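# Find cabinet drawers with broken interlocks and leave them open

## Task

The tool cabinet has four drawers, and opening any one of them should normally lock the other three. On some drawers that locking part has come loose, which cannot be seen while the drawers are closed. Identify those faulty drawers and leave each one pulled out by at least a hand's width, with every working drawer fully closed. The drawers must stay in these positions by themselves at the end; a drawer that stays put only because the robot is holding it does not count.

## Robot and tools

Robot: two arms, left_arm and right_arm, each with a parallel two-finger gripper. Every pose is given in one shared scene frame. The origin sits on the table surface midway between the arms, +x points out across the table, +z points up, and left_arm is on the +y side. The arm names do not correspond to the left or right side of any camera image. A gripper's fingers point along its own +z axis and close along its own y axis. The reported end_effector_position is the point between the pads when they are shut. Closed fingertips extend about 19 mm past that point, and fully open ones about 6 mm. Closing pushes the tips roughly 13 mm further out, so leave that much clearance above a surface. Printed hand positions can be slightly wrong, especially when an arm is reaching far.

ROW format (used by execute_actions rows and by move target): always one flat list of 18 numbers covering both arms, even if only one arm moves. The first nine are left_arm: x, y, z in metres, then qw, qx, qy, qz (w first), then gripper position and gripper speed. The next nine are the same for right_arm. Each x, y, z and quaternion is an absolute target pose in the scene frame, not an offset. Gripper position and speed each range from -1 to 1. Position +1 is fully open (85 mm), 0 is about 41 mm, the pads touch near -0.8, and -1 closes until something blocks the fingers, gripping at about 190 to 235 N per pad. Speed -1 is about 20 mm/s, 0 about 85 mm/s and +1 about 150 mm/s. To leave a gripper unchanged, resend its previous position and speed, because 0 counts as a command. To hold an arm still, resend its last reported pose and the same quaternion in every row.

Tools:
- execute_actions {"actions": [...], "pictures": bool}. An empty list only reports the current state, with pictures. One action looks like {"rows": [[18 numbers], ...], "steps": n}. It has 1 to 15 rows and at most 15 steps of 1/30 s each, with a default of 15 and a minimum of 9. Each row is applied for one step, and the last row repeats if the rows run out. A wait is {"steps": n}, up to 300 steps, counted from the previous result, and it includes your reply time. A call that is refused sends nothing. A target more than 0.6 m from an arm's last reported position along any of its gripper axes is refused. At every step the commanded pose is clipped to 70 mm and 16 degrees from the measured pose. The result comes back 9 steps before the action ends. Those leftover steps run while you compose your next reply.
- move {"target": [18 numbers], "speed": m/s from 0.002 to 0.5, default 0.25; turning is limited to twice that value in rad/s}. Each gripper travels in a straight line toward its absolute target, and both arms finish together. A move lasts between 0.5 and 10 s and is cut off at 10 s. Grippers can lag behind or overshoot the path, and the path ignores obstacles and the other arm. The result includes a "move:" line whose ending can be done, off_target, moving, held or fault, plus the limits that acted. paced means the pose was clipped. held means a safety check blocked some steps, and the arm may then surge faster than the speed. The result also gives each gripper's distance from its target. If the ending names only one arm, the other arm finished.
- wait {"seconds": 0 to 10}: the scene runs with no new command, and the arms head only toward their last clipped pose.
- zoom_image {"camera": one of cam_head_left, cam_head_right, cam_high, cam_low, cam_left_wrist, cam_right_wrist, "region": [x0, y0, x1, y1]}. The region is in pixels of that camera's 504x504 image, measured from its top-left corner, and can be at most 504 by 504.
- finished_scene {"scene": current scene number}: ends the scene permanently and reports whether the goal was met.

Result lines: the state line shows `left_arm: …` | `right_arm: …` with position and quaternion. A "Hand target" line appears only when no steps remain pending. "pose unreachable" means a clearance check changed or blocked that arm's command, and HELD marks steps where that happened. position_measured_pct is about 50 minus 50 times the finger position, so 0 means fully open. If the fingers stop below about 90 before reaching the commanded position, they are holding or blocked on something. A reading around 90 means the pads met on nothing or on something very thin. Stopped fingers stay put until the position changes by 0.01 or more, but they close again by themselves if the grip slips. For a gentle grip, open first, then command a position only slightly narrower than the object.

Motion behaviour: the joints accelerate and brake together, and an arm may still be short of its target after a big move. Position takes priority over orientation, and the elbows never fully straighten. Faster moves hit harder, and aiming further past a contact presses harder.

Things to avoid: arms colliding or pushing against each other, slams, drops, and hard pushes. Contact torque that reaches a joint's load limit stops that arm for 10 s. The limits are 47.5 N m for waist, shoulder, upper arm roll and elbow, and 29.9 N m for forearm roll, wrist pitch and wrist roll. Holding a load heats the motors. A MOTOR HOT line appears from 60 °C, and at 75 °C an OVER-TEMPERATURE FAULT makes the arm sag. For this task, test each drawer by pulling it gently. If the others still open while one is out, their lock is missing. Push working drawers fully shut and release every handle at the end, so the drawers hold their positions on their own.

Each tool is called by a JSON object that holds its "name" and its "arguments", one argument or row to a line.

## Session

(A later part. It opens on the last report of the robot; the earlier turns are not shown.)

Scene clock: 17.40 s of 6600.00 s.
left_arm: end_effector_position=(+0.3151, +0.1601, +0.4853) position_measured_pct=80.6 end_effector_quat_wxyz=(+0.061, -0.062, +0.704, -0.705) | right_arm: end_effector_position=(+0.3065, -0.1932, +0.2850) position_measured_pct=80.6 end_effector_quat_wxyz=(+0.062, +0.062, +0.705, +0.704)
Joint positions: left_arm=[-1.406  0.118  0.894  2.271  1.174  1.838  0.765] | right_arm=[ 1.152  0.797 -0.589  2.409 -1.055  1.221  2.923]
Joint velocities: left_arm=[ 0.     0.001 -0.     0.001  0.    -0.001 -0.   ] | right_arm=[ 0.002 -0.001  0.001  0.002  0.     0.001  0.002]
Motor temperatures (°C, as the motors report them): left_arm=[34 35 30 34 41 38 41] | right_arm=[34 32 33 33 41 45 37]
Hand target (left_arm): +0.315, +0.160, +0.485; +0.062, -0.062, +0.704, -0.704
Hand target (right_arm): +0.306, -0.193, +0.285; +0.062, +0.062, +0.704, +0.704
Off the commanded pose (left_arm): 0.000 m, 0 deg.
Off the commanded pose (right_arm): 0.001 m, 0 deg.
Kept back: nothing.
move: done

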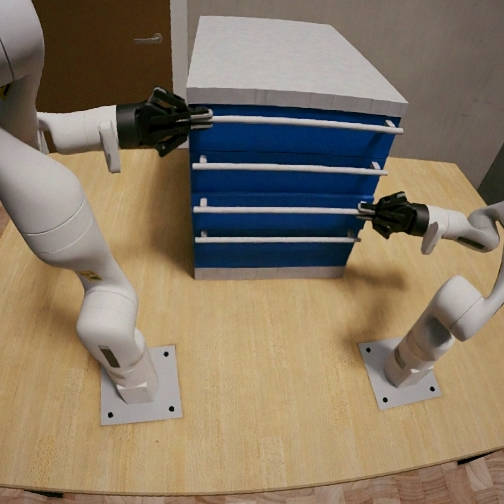

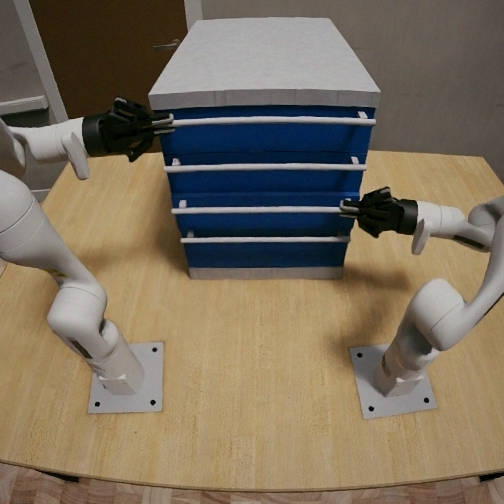

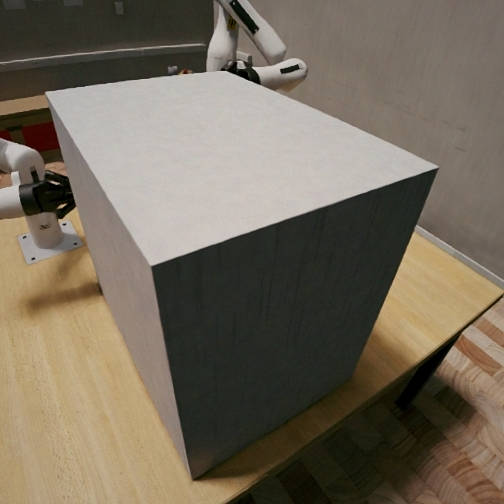

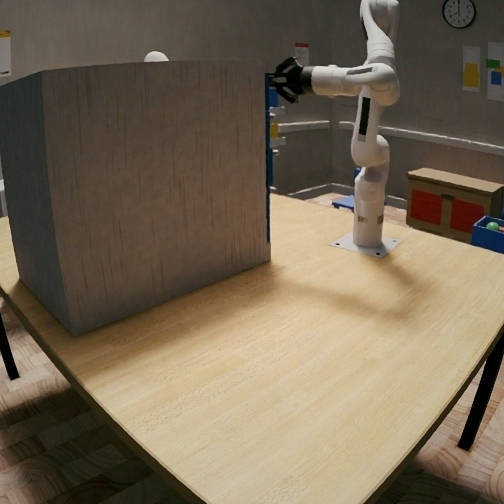

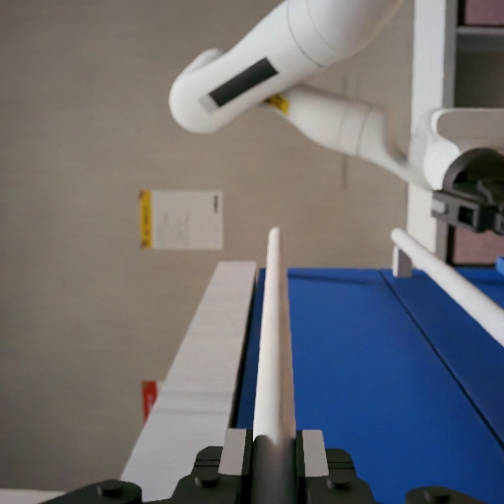

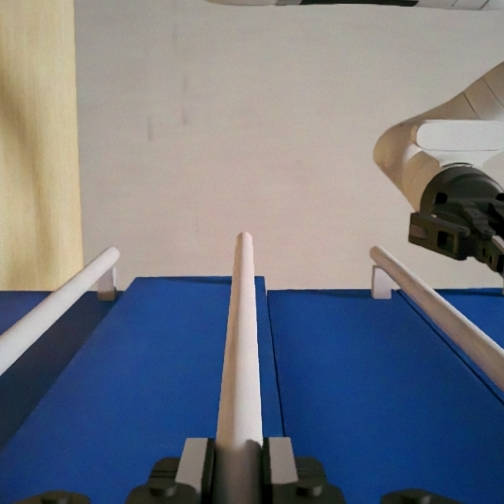

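Drawer 1 is sound, so it can serve as the probe. I'll pull 3 out 6 cm and then try 1.

{"name": "move", "arguments": {
  "target": [0.3152,0.160,0.4853,0.0616,-0.0616,0.7044,-0.7044,-1,0.5,0.257,-0.193,0.2853,0.0616,0.0616,0.7044,0.7044,-1,0.5],
  "speed": 0.07
}}

{"name": "move", "arguments": {
  "target": [0.304,0.160,0.4853,0.0616,-0.0616,0.7044,-0.7044,-1,0.5,0.257,-0.193,0.2853,0.0616,0.0616,0.7044,0.7044,-1,0.5],
  "speed": 0.025
}}

Scene clock: 18.80 s of 6600.00 s.
left_arm: end_effector_position=(+0.3150, +0.1602, +0.4853) position_measured_pct=80.6 end_effector_quat_wxyz=(+0.061, -0.062, +0.704, -0.705) | right_arm: end_effector_position=(+0.2579, -0.1932, +0.2846) position_measured_pct=80.6 end_effector_quat_wxyz=(+0.062, +0.062, +0.705, +0.704)
Joint positions: left_arm=[-1.407  0.117  0.893  2.272  1.174  1.839  0.765] | right_arm=[ 1.241  0.79  -0.544  2.518 -0.968  1.208  3.001]
Joint velocities: left_arm=[ 0.     0.002 -0.     0.001  0.001  0.003  0.   ] | right_arm=[ 0.002 -0.002  0.002  0.004  0.003 -0.001  0.002]
Motor temperatures (°C, as the motors report them): left_arm=[34 35 30 34 41 38 41] | right_arm=[34 32 33 33 41 45 37]
Hand target (left_arm): +0.315, +0.160, +0.485; +0.062, -0.062, +0.704, -0.704
Hand target (right_arm): +0.257, -0.193, +0.285; +0.062, +0.062, +0.705, +0.704
Off the commanded pose (left_arm): 0.000 m, 0 deg.
Off the commanded pose (right_arm): 0.001 m, 0 deg.
Kept back: nothing.
move: done

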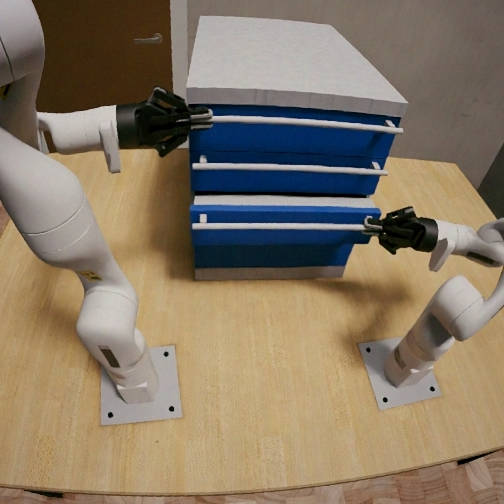

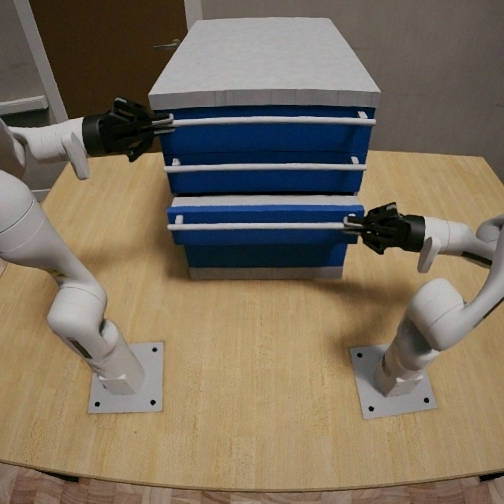

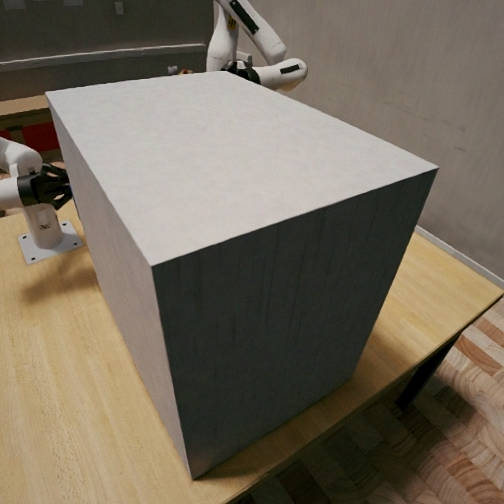

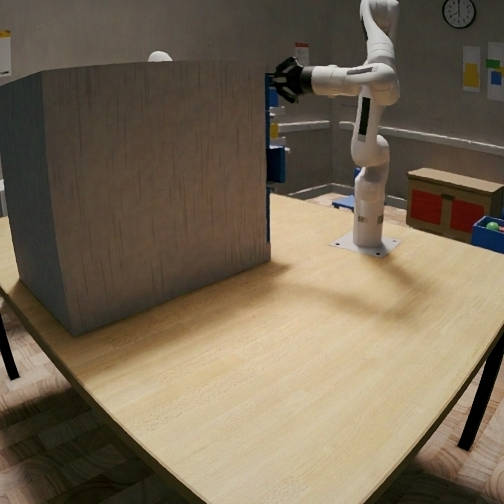

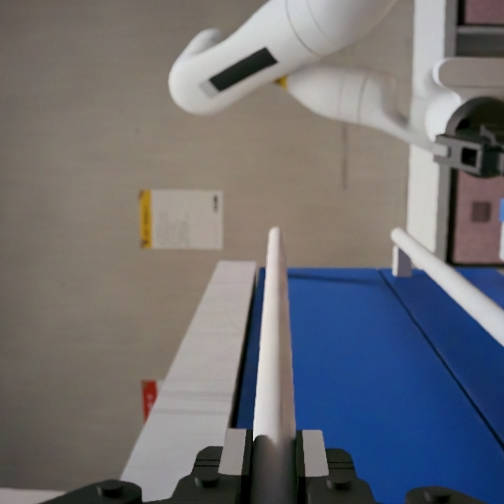

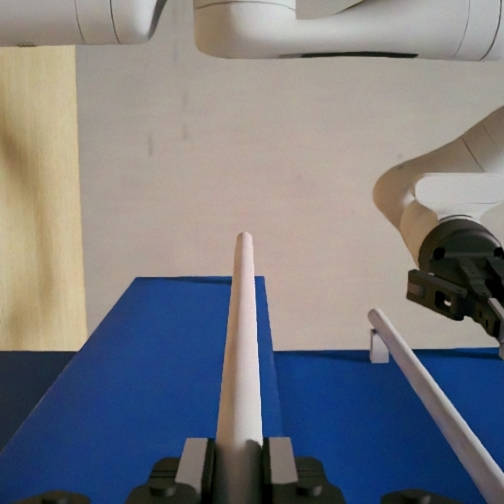

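Scene clock: 19.53 s of 6600.00 s.
left_arm: end_effector_position=(+0.3047, +0.1602, +0.4852) position_measured_pct=80.6 end_effector_quat_wxyz=(+0.062, -0.062, +0.705, -0.704) | right_arm: end_effector_position=(+0.2578, -0.1932, +0.2847) position_measured_pct=80.6 end_effector_quat_wxyz=(+0.062, +0.062, +0.705, +0.704)
Joint positions: left_arm=[-1.441  0.084  0.878  2.293  1.156  1.885  0.744] | right_arm=[ 1.241  0.79  -0.545  2.519 -0.968  1.208  3.   ]
Joint velocities: left_arm=[-0.003 -0.005 -0.002  0.002  0.     0.001 -0.001] | right_arm=[ 0.001  0.    -0.002 -0.001 -0.001 -0.    -0.001]
Motor temperatures (°C, as the motors report them): left_arm=[34 35 30 34 41 38 41] | right_arm=[34 32 33 33 41 45 37]
Hand target (left_arm): +0.304, +0.160, +0.485; +0.062, -0.062, +0.704, -0.704
Hand target (right_arm): +0.257, -0.193, +0.285; +0.062, +0.062, +0.704, +0.704
Off the commanded pose (left_arm): 0.001 m, 0 deg.
Off the commanded pose (right_arm): 0.001 m, 0 deg.
Kept back: nothing.
move: done

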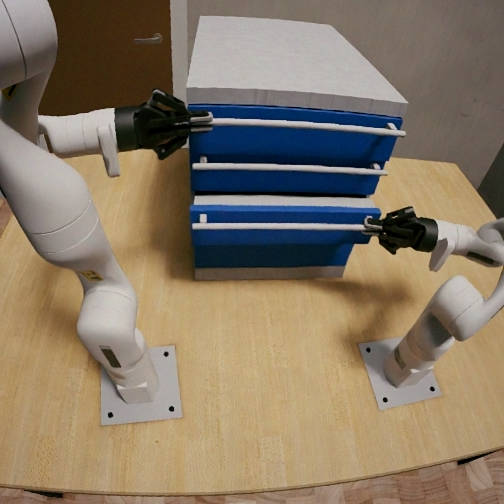

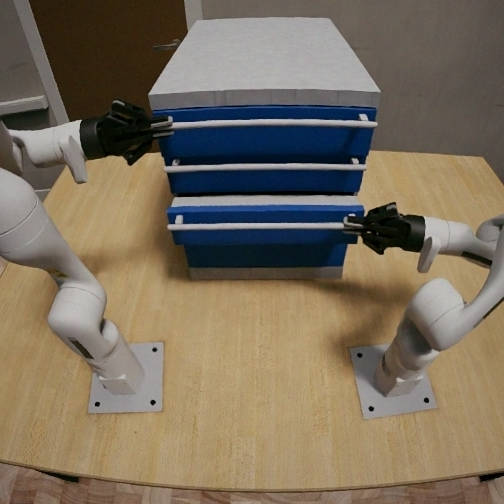

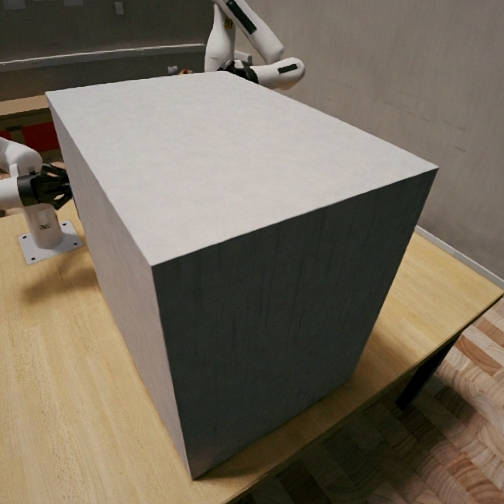

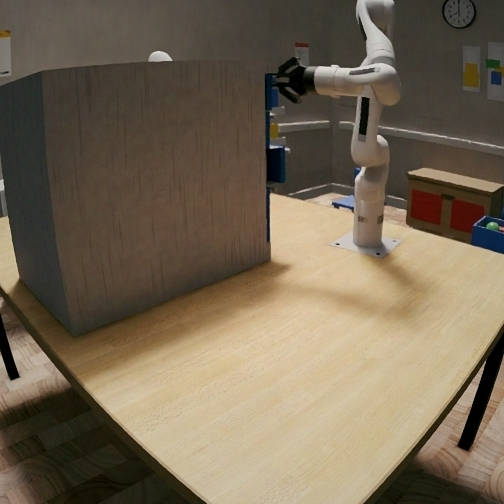

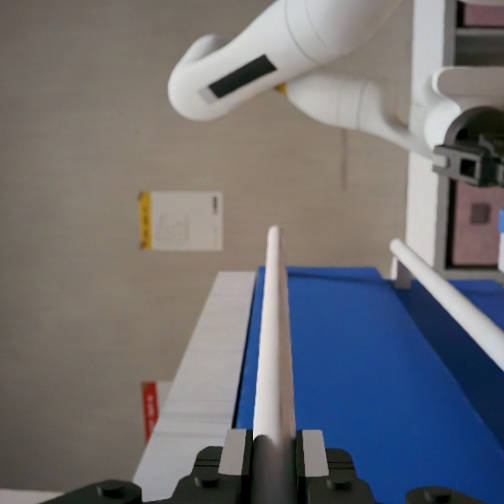

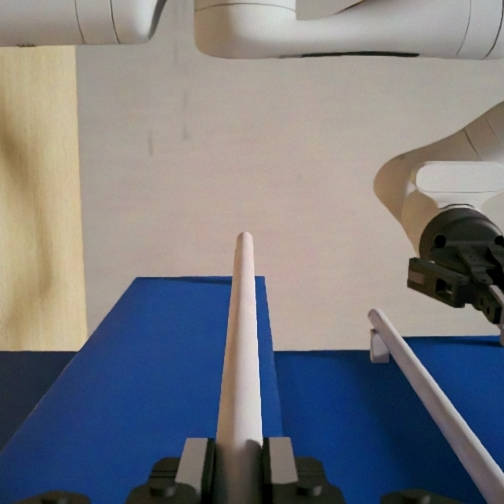

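{"name": "move", "arguments": {
  "target": [0.3165,0.160,0.4853,0.0616,-0.0616,0.7044,-0.7044,-1,0.5,0.3182,-0.193,0.2853,0.0616,0.0616,0.7044,0.7044,-1,0.5],
  "speed": 0.07
}}

{"name": "execute_actions", "arguments": {
  "actions": [
    {"rows":[[0.3152,0.160,0.4853,0.0616,-0.0616,0.7044,-0.7044,0.1,1,0.3174,-0.193,0.2853,0.0616,0.0616,0.7044,0.7044,0.1,1]],"steps":9}
  ]
}}

{"name": "move", "arguments": {
  "target": [0.31,0.225,0.4853,0.0,0.0,0.7071,-0.7071,0.1,1,0.312,-0.258,0.2853,0,0,0.7071,0.7071,0.1,1],
  "speed": 0.2
}}

{"name": "move", "arguments": {
  "target": [0.313,0.225,0.3853,-0.0493,0.0493,0.7054,-0.7054,0.1,1,0.315,-0.258,0.1853,-0.0493,-0.0493,0.7054,0.7054,0.1,1],
  "speed": 0.2
}}

Scene clock: 21.60 s of 6600.00 s.
left_arm: end_effector_position=(+0.3153, +0.1601, +0.4853) position_measured_pct=80.6 end_effector_quat_wxyz=(+0.060, -0.061, +0.704, -0.705) | right_arm: end_effector_position=(+0.3175, -0.1932, +0.2852) position_measured_pct=80.6 end_effector_quat_wxyz=(+0.061, +0.061, +0.705, +0.704)
Joint positions: left_arm=[-1.403  0.121  0.894  2.269  1.174  1.836  0.766] | right_arm=[ 1.133  0.8   -0.597  2.381 -1.068  1.224  2.9  ]
Joint velocities: left_arm=[ 0.002  0.001 -0.    -0.001  0.    -0.002  0.   ] | right_arm=[ 0.001  0.003 -0.001 -0.001  0.    -0.002 -0.002]
Motor temperatures (°C, as the motors report them): left_arm=[34 35 30 34 41 38 41] | right_arm=[34 32 33 33 41 45 37]
Hand target (left_arm): +0.317, +0.160, +0.485; +0.062, -0.062, +0.704, -0.704
Hand target (right_arm): +0.318, -0.193, +0.286; +0.062, +0.061, +0.704, +0.705
Off the commanded pose (left_arm): 0.001 m, 0 deg.
Off the commanded pose (right_arm): 0.001 m, 0 deg.
Kept back: nothing.
move: done

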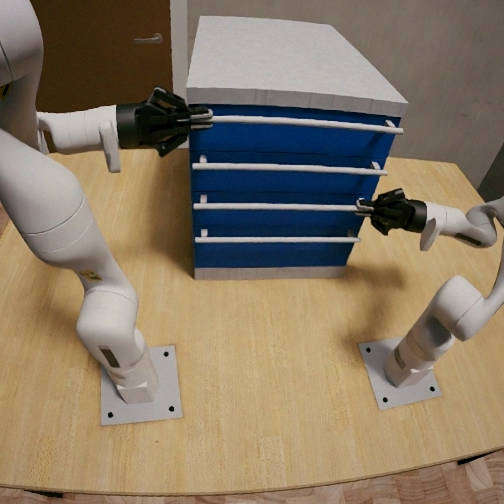

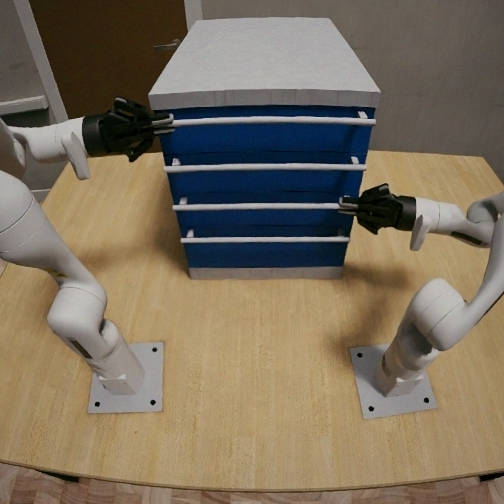

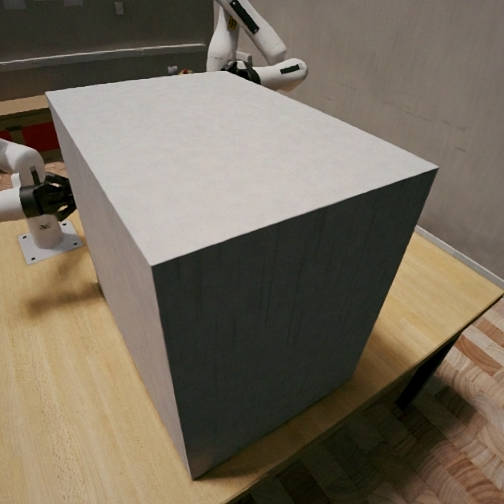

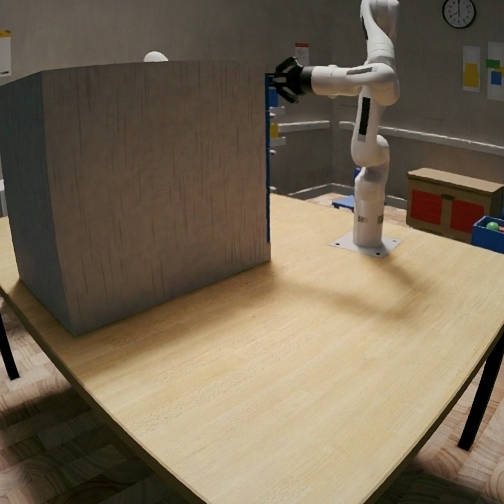

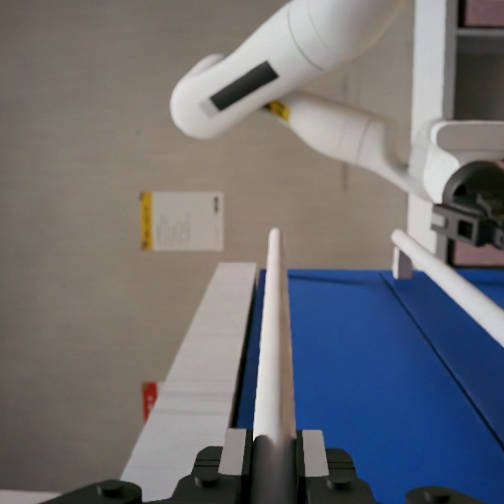

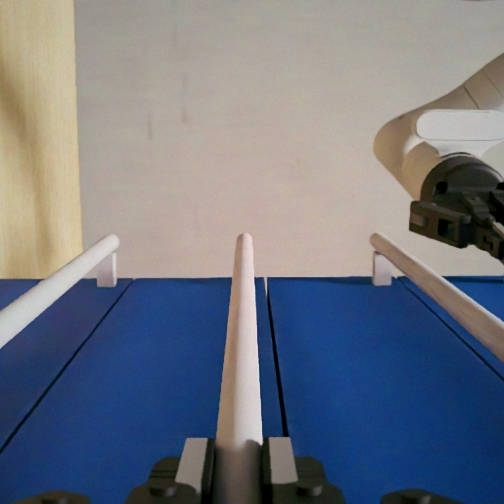

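Scene clock: 21.63 s of 6600.00 s.
left_arm: end_effector_position=(+0.3153, +0.1601, +0.4853) position_measured_pct=80.6 end_effector_quat_wxyz=(+0.060, -0.061, +0.704, -0.705) | right_arm: end_effector_position=(+0.3175, -0.1932, +0.2852) position_measured_pct=80.6 end_effector_quat_wxyz=(+0.061, +0.061, +0.705, +0.704)
Joint positions: left_arm=[-1.403  0.121  0.894  2.269  1.174  1.836  0.767] | right_arm=[ 1.133  0.801 -0.597  2.381 -1.068  1.224  2.9  ]
Joint velocities: left_arm=[ 0.001  0.001 -0.    -0.    -0.001 -0.001  0.   ] | right_arm=[ 0.    -0.    -0.001  0.     0.001  0.    -0.001]
Motor temperatures (°C, as the motors report them): left_arm=[34 35 30 34 41 38 41] | right_arm=[34 32 33 33 41 45 37]
Kept back: the last 9 steps of this action.
Steps of this call (step 1: nothing new was sent). Readings (end_effector_position | what the end effector reports):
1: the state above

Scene clock: 23.17 s of 6600.00 s.
left_arm: end_effector_position=(+0.3102, +0.2251, +0.4852) position_measured_pct=45.2 end_effector_quat_wxyz=(+0.000, -0.000, +0.708, -0.707) | right_arm: end_effector_position=(+0.3116, -0.2580, +0.2854) position_measured_pct=45.2 end_effector_quat_wxyz=(-0.000, -0.000, +0.707, +0.707)
Joint positions: left_arm=[-1.341  0.36   0.889  2.047  0.969  1.861  0.858] | right_arm=[ 1.16   0.826 -0.548  2.116 -0.79   1.465  2.675]
Joint velocities: left_arm=[ 0.004  0.01   0.    -0.002 -0.    -0.002  0.001] | right_arm=[-0.001  0.004 -0.    -0.003  0.001  0.002 -0.001]
Motor temperatures (°C, as the motors report them): left_arm=[34 35 30 34 41 38 41] | right_arm=[34 32 33 33 41 45 37]
Hand target (left_arm): +0.310, +0.225, +0.485; +0.000, -0.000, +0.707, -0.707
Hand target (right_arm): +0.312, -0.258, +0.285; -0.000, -0.000, +0.707, +0.707
Off your previous action's commanded pose (left_arm): 0.000 m, 0 deg at its last step (step 9 of this call).
Off your previous action's commanded pose (right_arm): 0.000 m, 0 deg at its last step (step 9 of this call).
Off the commanded pose (left_arm): 0.000 m, 0 deg.
Off the commanded pose (right_arm): 0.000 m, 0 deg.
Kept back: nothing.
move: done

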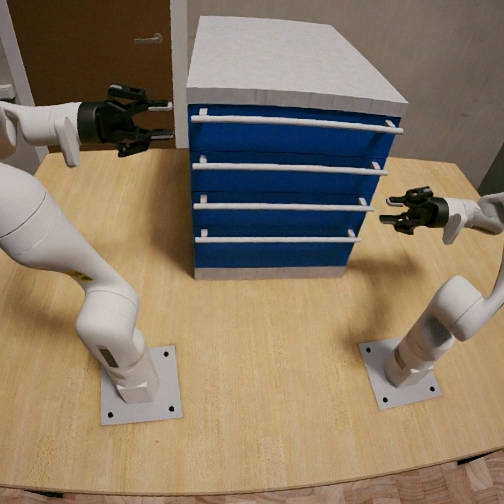

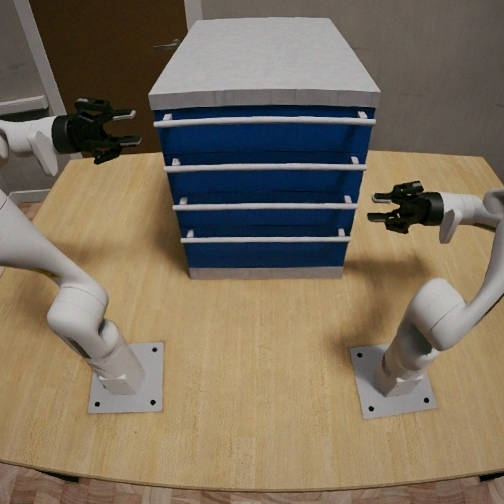

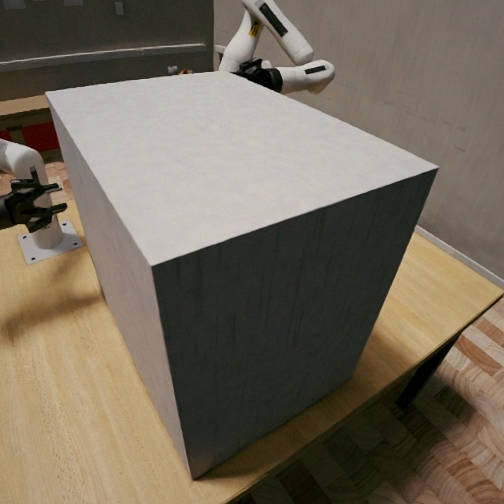

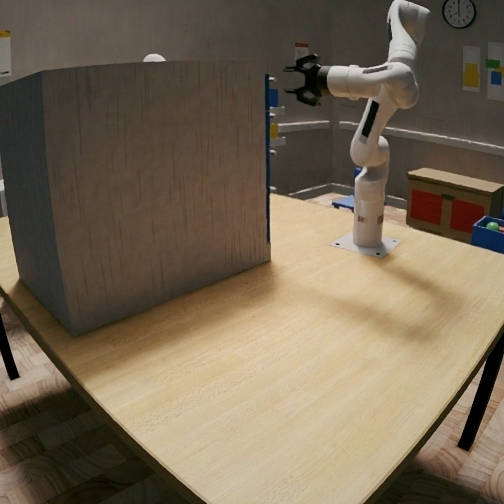

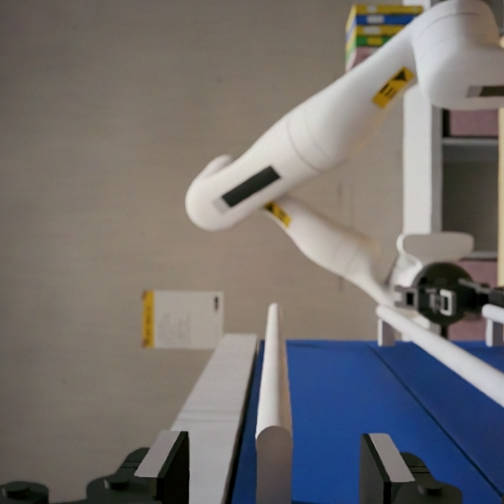

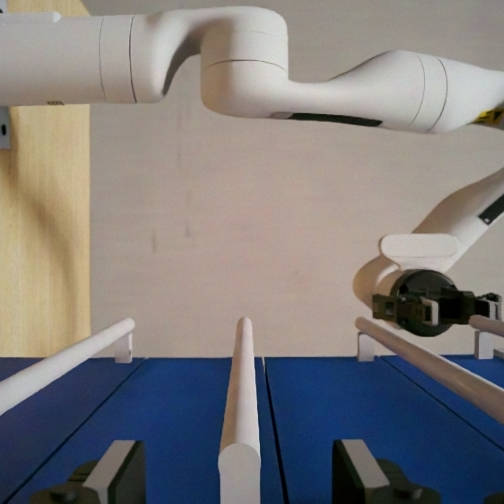

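Scene clock: 24.13 s of 6600.00 s.
left_arm: end_effector_position=(+0.3135, +0.2253, +0.3853) position_measured_pct=45.2 end_effector_quat_wxyz=(-0.048, +0.049, +0.706, -0.705) | right_arm: end_effector_position=(+0.3154, -0.2583, +0.1853) position_measured_pct=45.2 end_effector_quat_wxyz=(-0.049, -0.049, +0.706, +0.705)
Joint positions: left_arm=[-1.127  0.671  0.817  2.066  0.757  1.626  0.726] | right_arm=[ 1.037  1.104 -0.49   1.967 -0.635  1.394  2.725]
Joint velocities: left_arm=[ 0.01   0.013  0.    -0.     0.    -0.    -0.   ] | right_arm=[-0.006  0.01  -0.001 -0.001 -0.     0.001 -0.   ]
Motor temperatures (°C, as the motors report them): left_arm=[34 35 30 34 41 38 41] | right_arm=[34 32 33 33 41 45 37]
Hand target (left_arm): +0.313, +0.225, +0.385; -0.049, +0.049, +0.705, -0.706
Hand target (right_arm): +0.315, -0.258, +0.185; -0.049, -0.049, +0.705, +0.705
Off the commanded pose (left_arm): 0.001 m, 0 deg.
Off the commanded pose (right_arm): 0.001 m, 0 deg.
Kept back: nothing.
move: done

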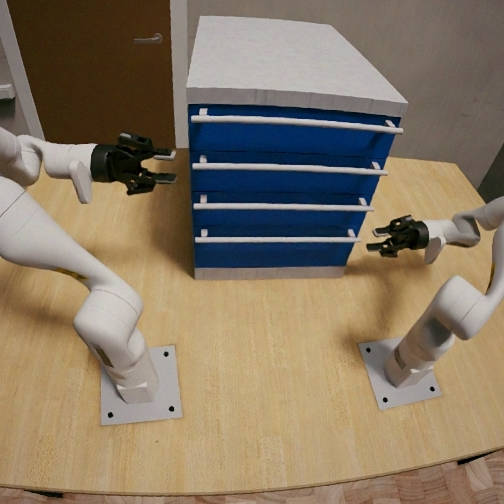

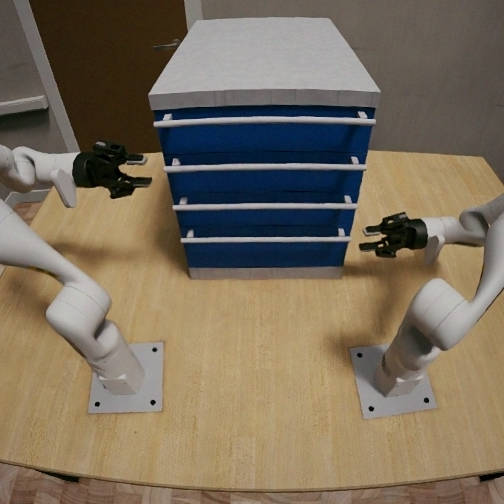

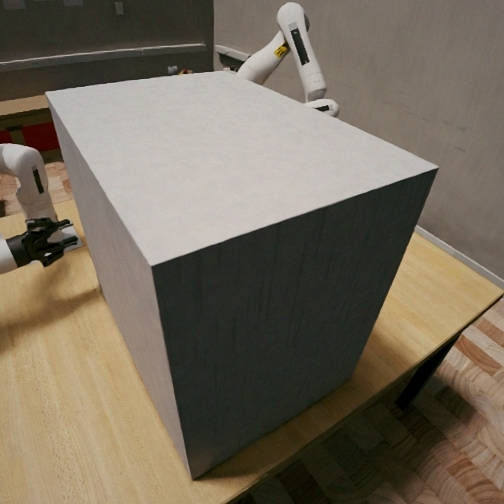

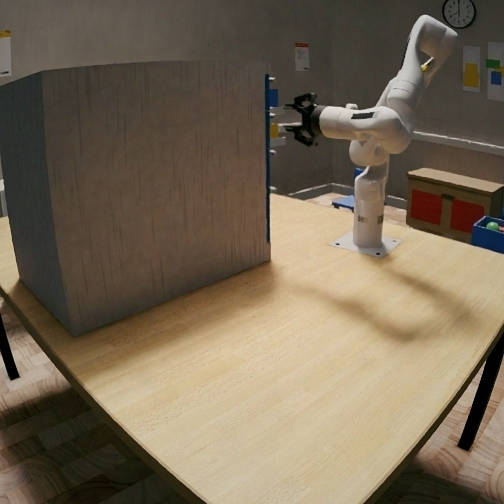

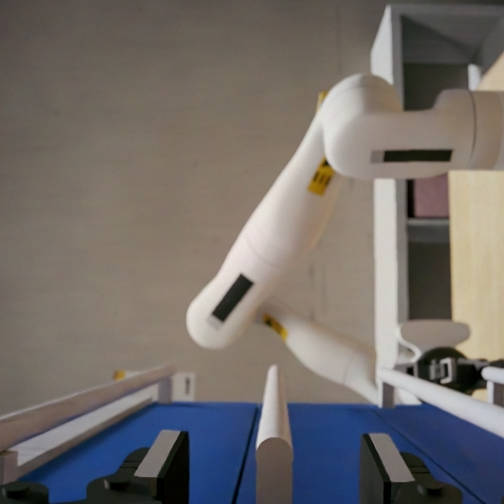

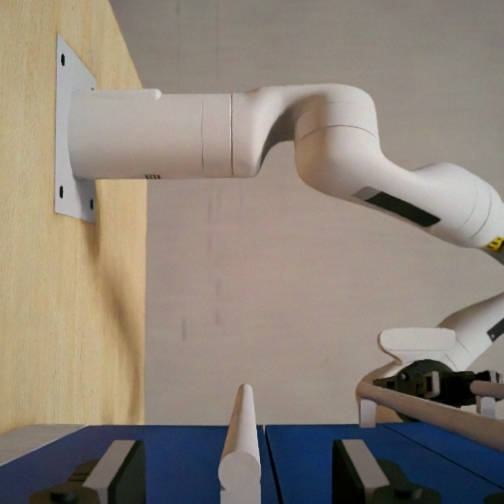

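{"name": "move", "arguments": {
  "target": [0.315,0.164,0.3855,-0.0493,0.0493,0.7054,-0.7054,0.1,1,0.3175,-0.197,0.1853,-0.0493,-0.0493,0.7054,0.7054,0.1,1],
  "speed": 0.12
}}

{"name": "move", "arguments": {
  "target": [0.315,0.164,0.3855,-0.0493,0.0493,0.7054,-0.7054,-1,0.6,0.3175,-0.197,0.1853,-0.0493,-0.0493,0.7054,0.7054,-1,0.6],
  "speed": 0.12
}}

Scene clock: 25.37 s of 6600.00 s.
left_arm: end_effector_position=(+0.3150, +0.1641, +0.3856) position_measured_pct=45.2 end_effector_quat_wxyz=(-0.049, +0.049, +0.705, -0.706) | right_arm: end_effector_position=(+0.3178, -0.1970, +0.1853) position_measured_pct=45.2 end_effector_quat_wxyz=(-0.049, -0.049, +0.705, +0.706)
Joint positions: left_arm=[-1.025  0.639  0.855  2.165  0.875  1.495  0.683] | right_arm=[ 0.953  1.119 -0.552  2.073 -0.743  1.234  2.777]
Joint velocities: left_arm=[ 0.004  0.     0.002  0.001 -0.002 -0.001  0.001] | right_arm=[-0.002  0.001 -0.001  0.001  0.001 -0.002 -0.   ]
Motor temperatures (°C, as the motors report them): left_arm=[34 35 30 34 41 38 41] | right_arm=[34 32 33 33 41 45 37]
Hand target (left_arm): +0.315, +0.164, +0.386; -0.049, +0.049, +0.705, -0.706
Hand target (right_arm): +0.318, -0.197, +0.185; -0.049, -0.049, +0.705, +0.706
Off the commanded pose (left_arm): 0.000 m, 0 deg.
Off the commanded pose (right_arm): 0.000 m, 0 deg.
Kept back: nothing.
move: done

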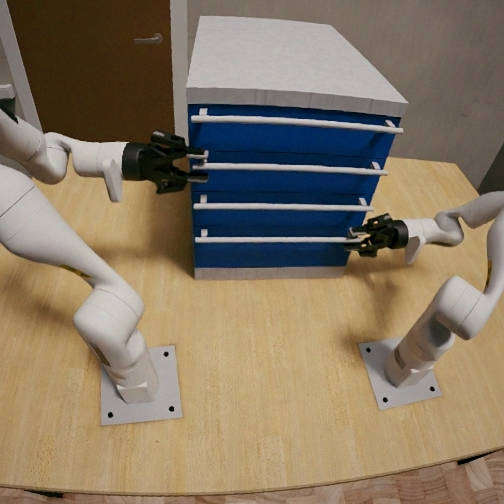

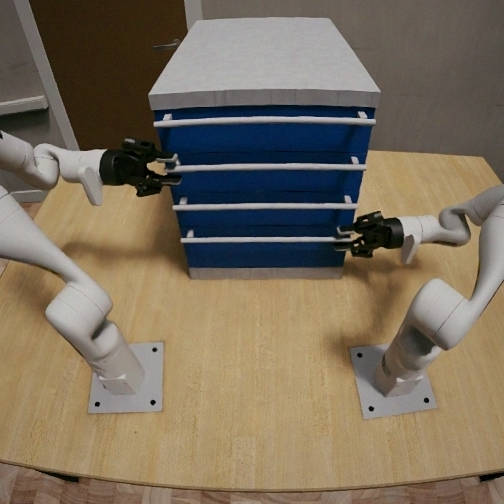

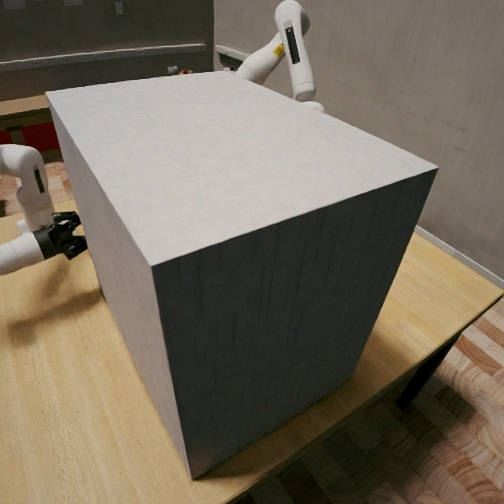

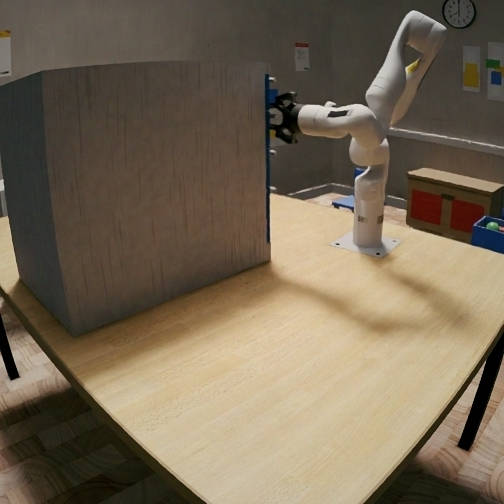

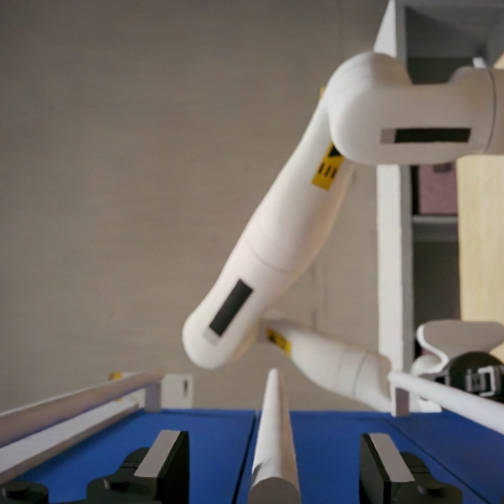

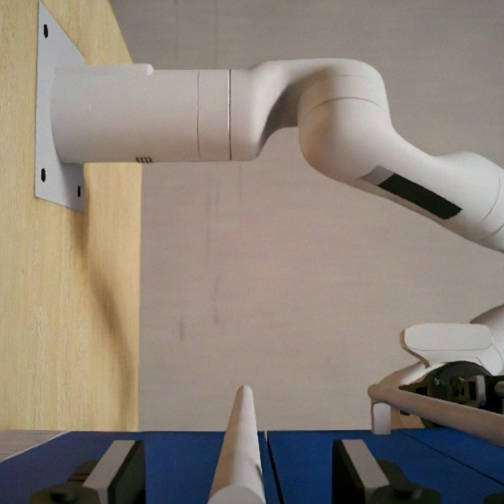

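Scene clock: 26.07 s of 6600.00 s.
left_arm: end_effector_position=(+0.3151, +0.1643, +0.3854) position_measured_pct=81.0 end_effector_quat_wxyz=(-0.049, +0.049, +0.705, -0.705) | right_arm: end_effector_position=(+0.3177, -0.1972, +0.1852) position_measured_pct=80.6 end_effector_quat_wxyz=(-0.049, -0.049, +0.705, +0.705)
Joint positions: left_arm=[-1.025  0.639  0.855  2.164  0.874  1.495  0.683] | right_arm=[ 0.954  1.119 -0.552  2.073 -0.742  1.234  2.777]
Joint velocities: left_arm=[ 0.     0.001 -0.    -0.     0.     0.001 -0.   ] | right_arm=[-0.    -0.     0.     0.001 -0.     0.     0.   ]
Motor temperatures (°C, as the motors report them): left_arm=[34 35 30 34 41 38 41] | right_arm=[34 32 33 33 41 45 37]
Hand target (left_arm): +0.315, +0.164, +0.385; -0.049, +0.049, +0.705, -0.705
Hand target (right_arm): +0.317, -0.197, +0.185; -0.049, -0.049, +0.705, +0.705
Off the commanded pose (left_arm): 0.000 m, 0 deg.
Off the commanded pose (right_arm): 0.000 m, 0 deg.
Kept back: nothing.
move: done

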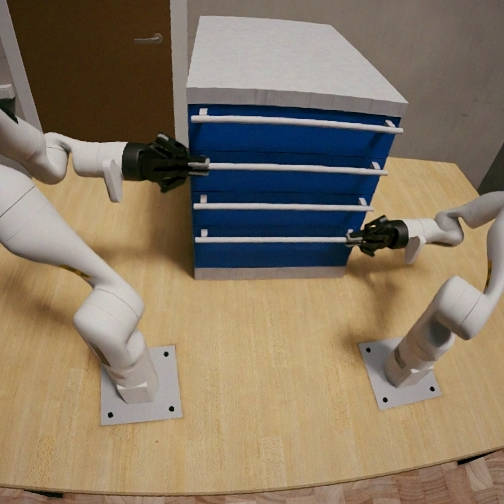

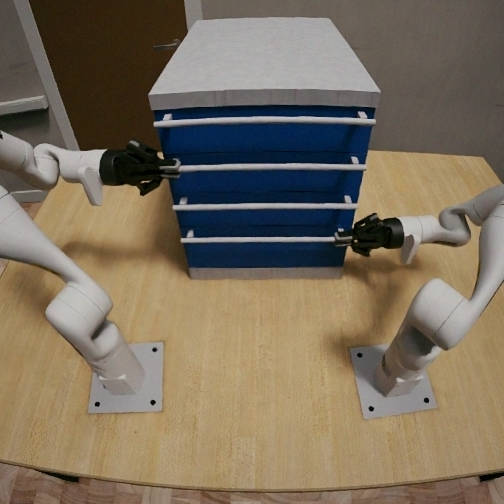

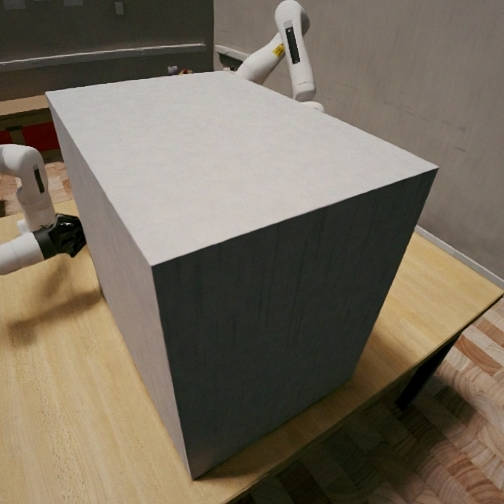

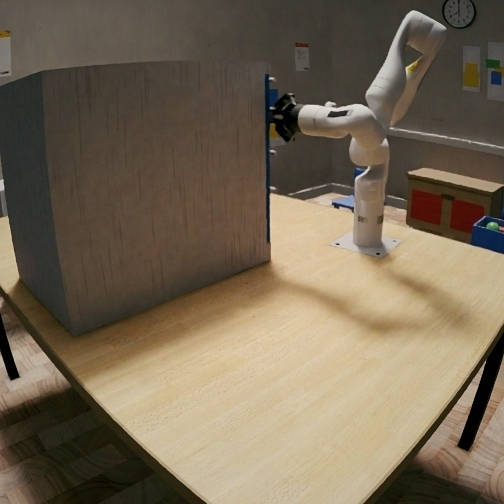

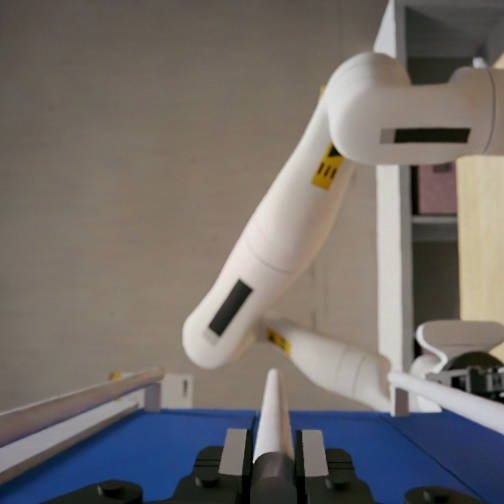

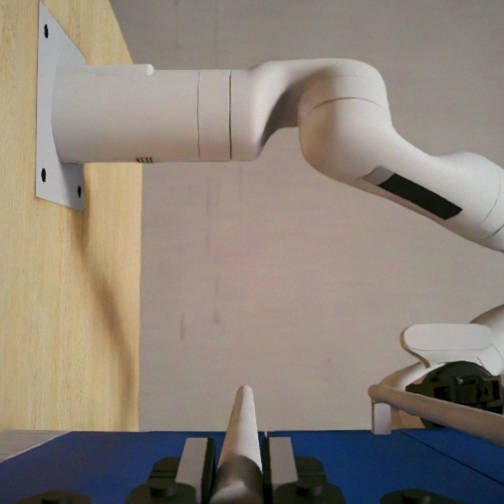

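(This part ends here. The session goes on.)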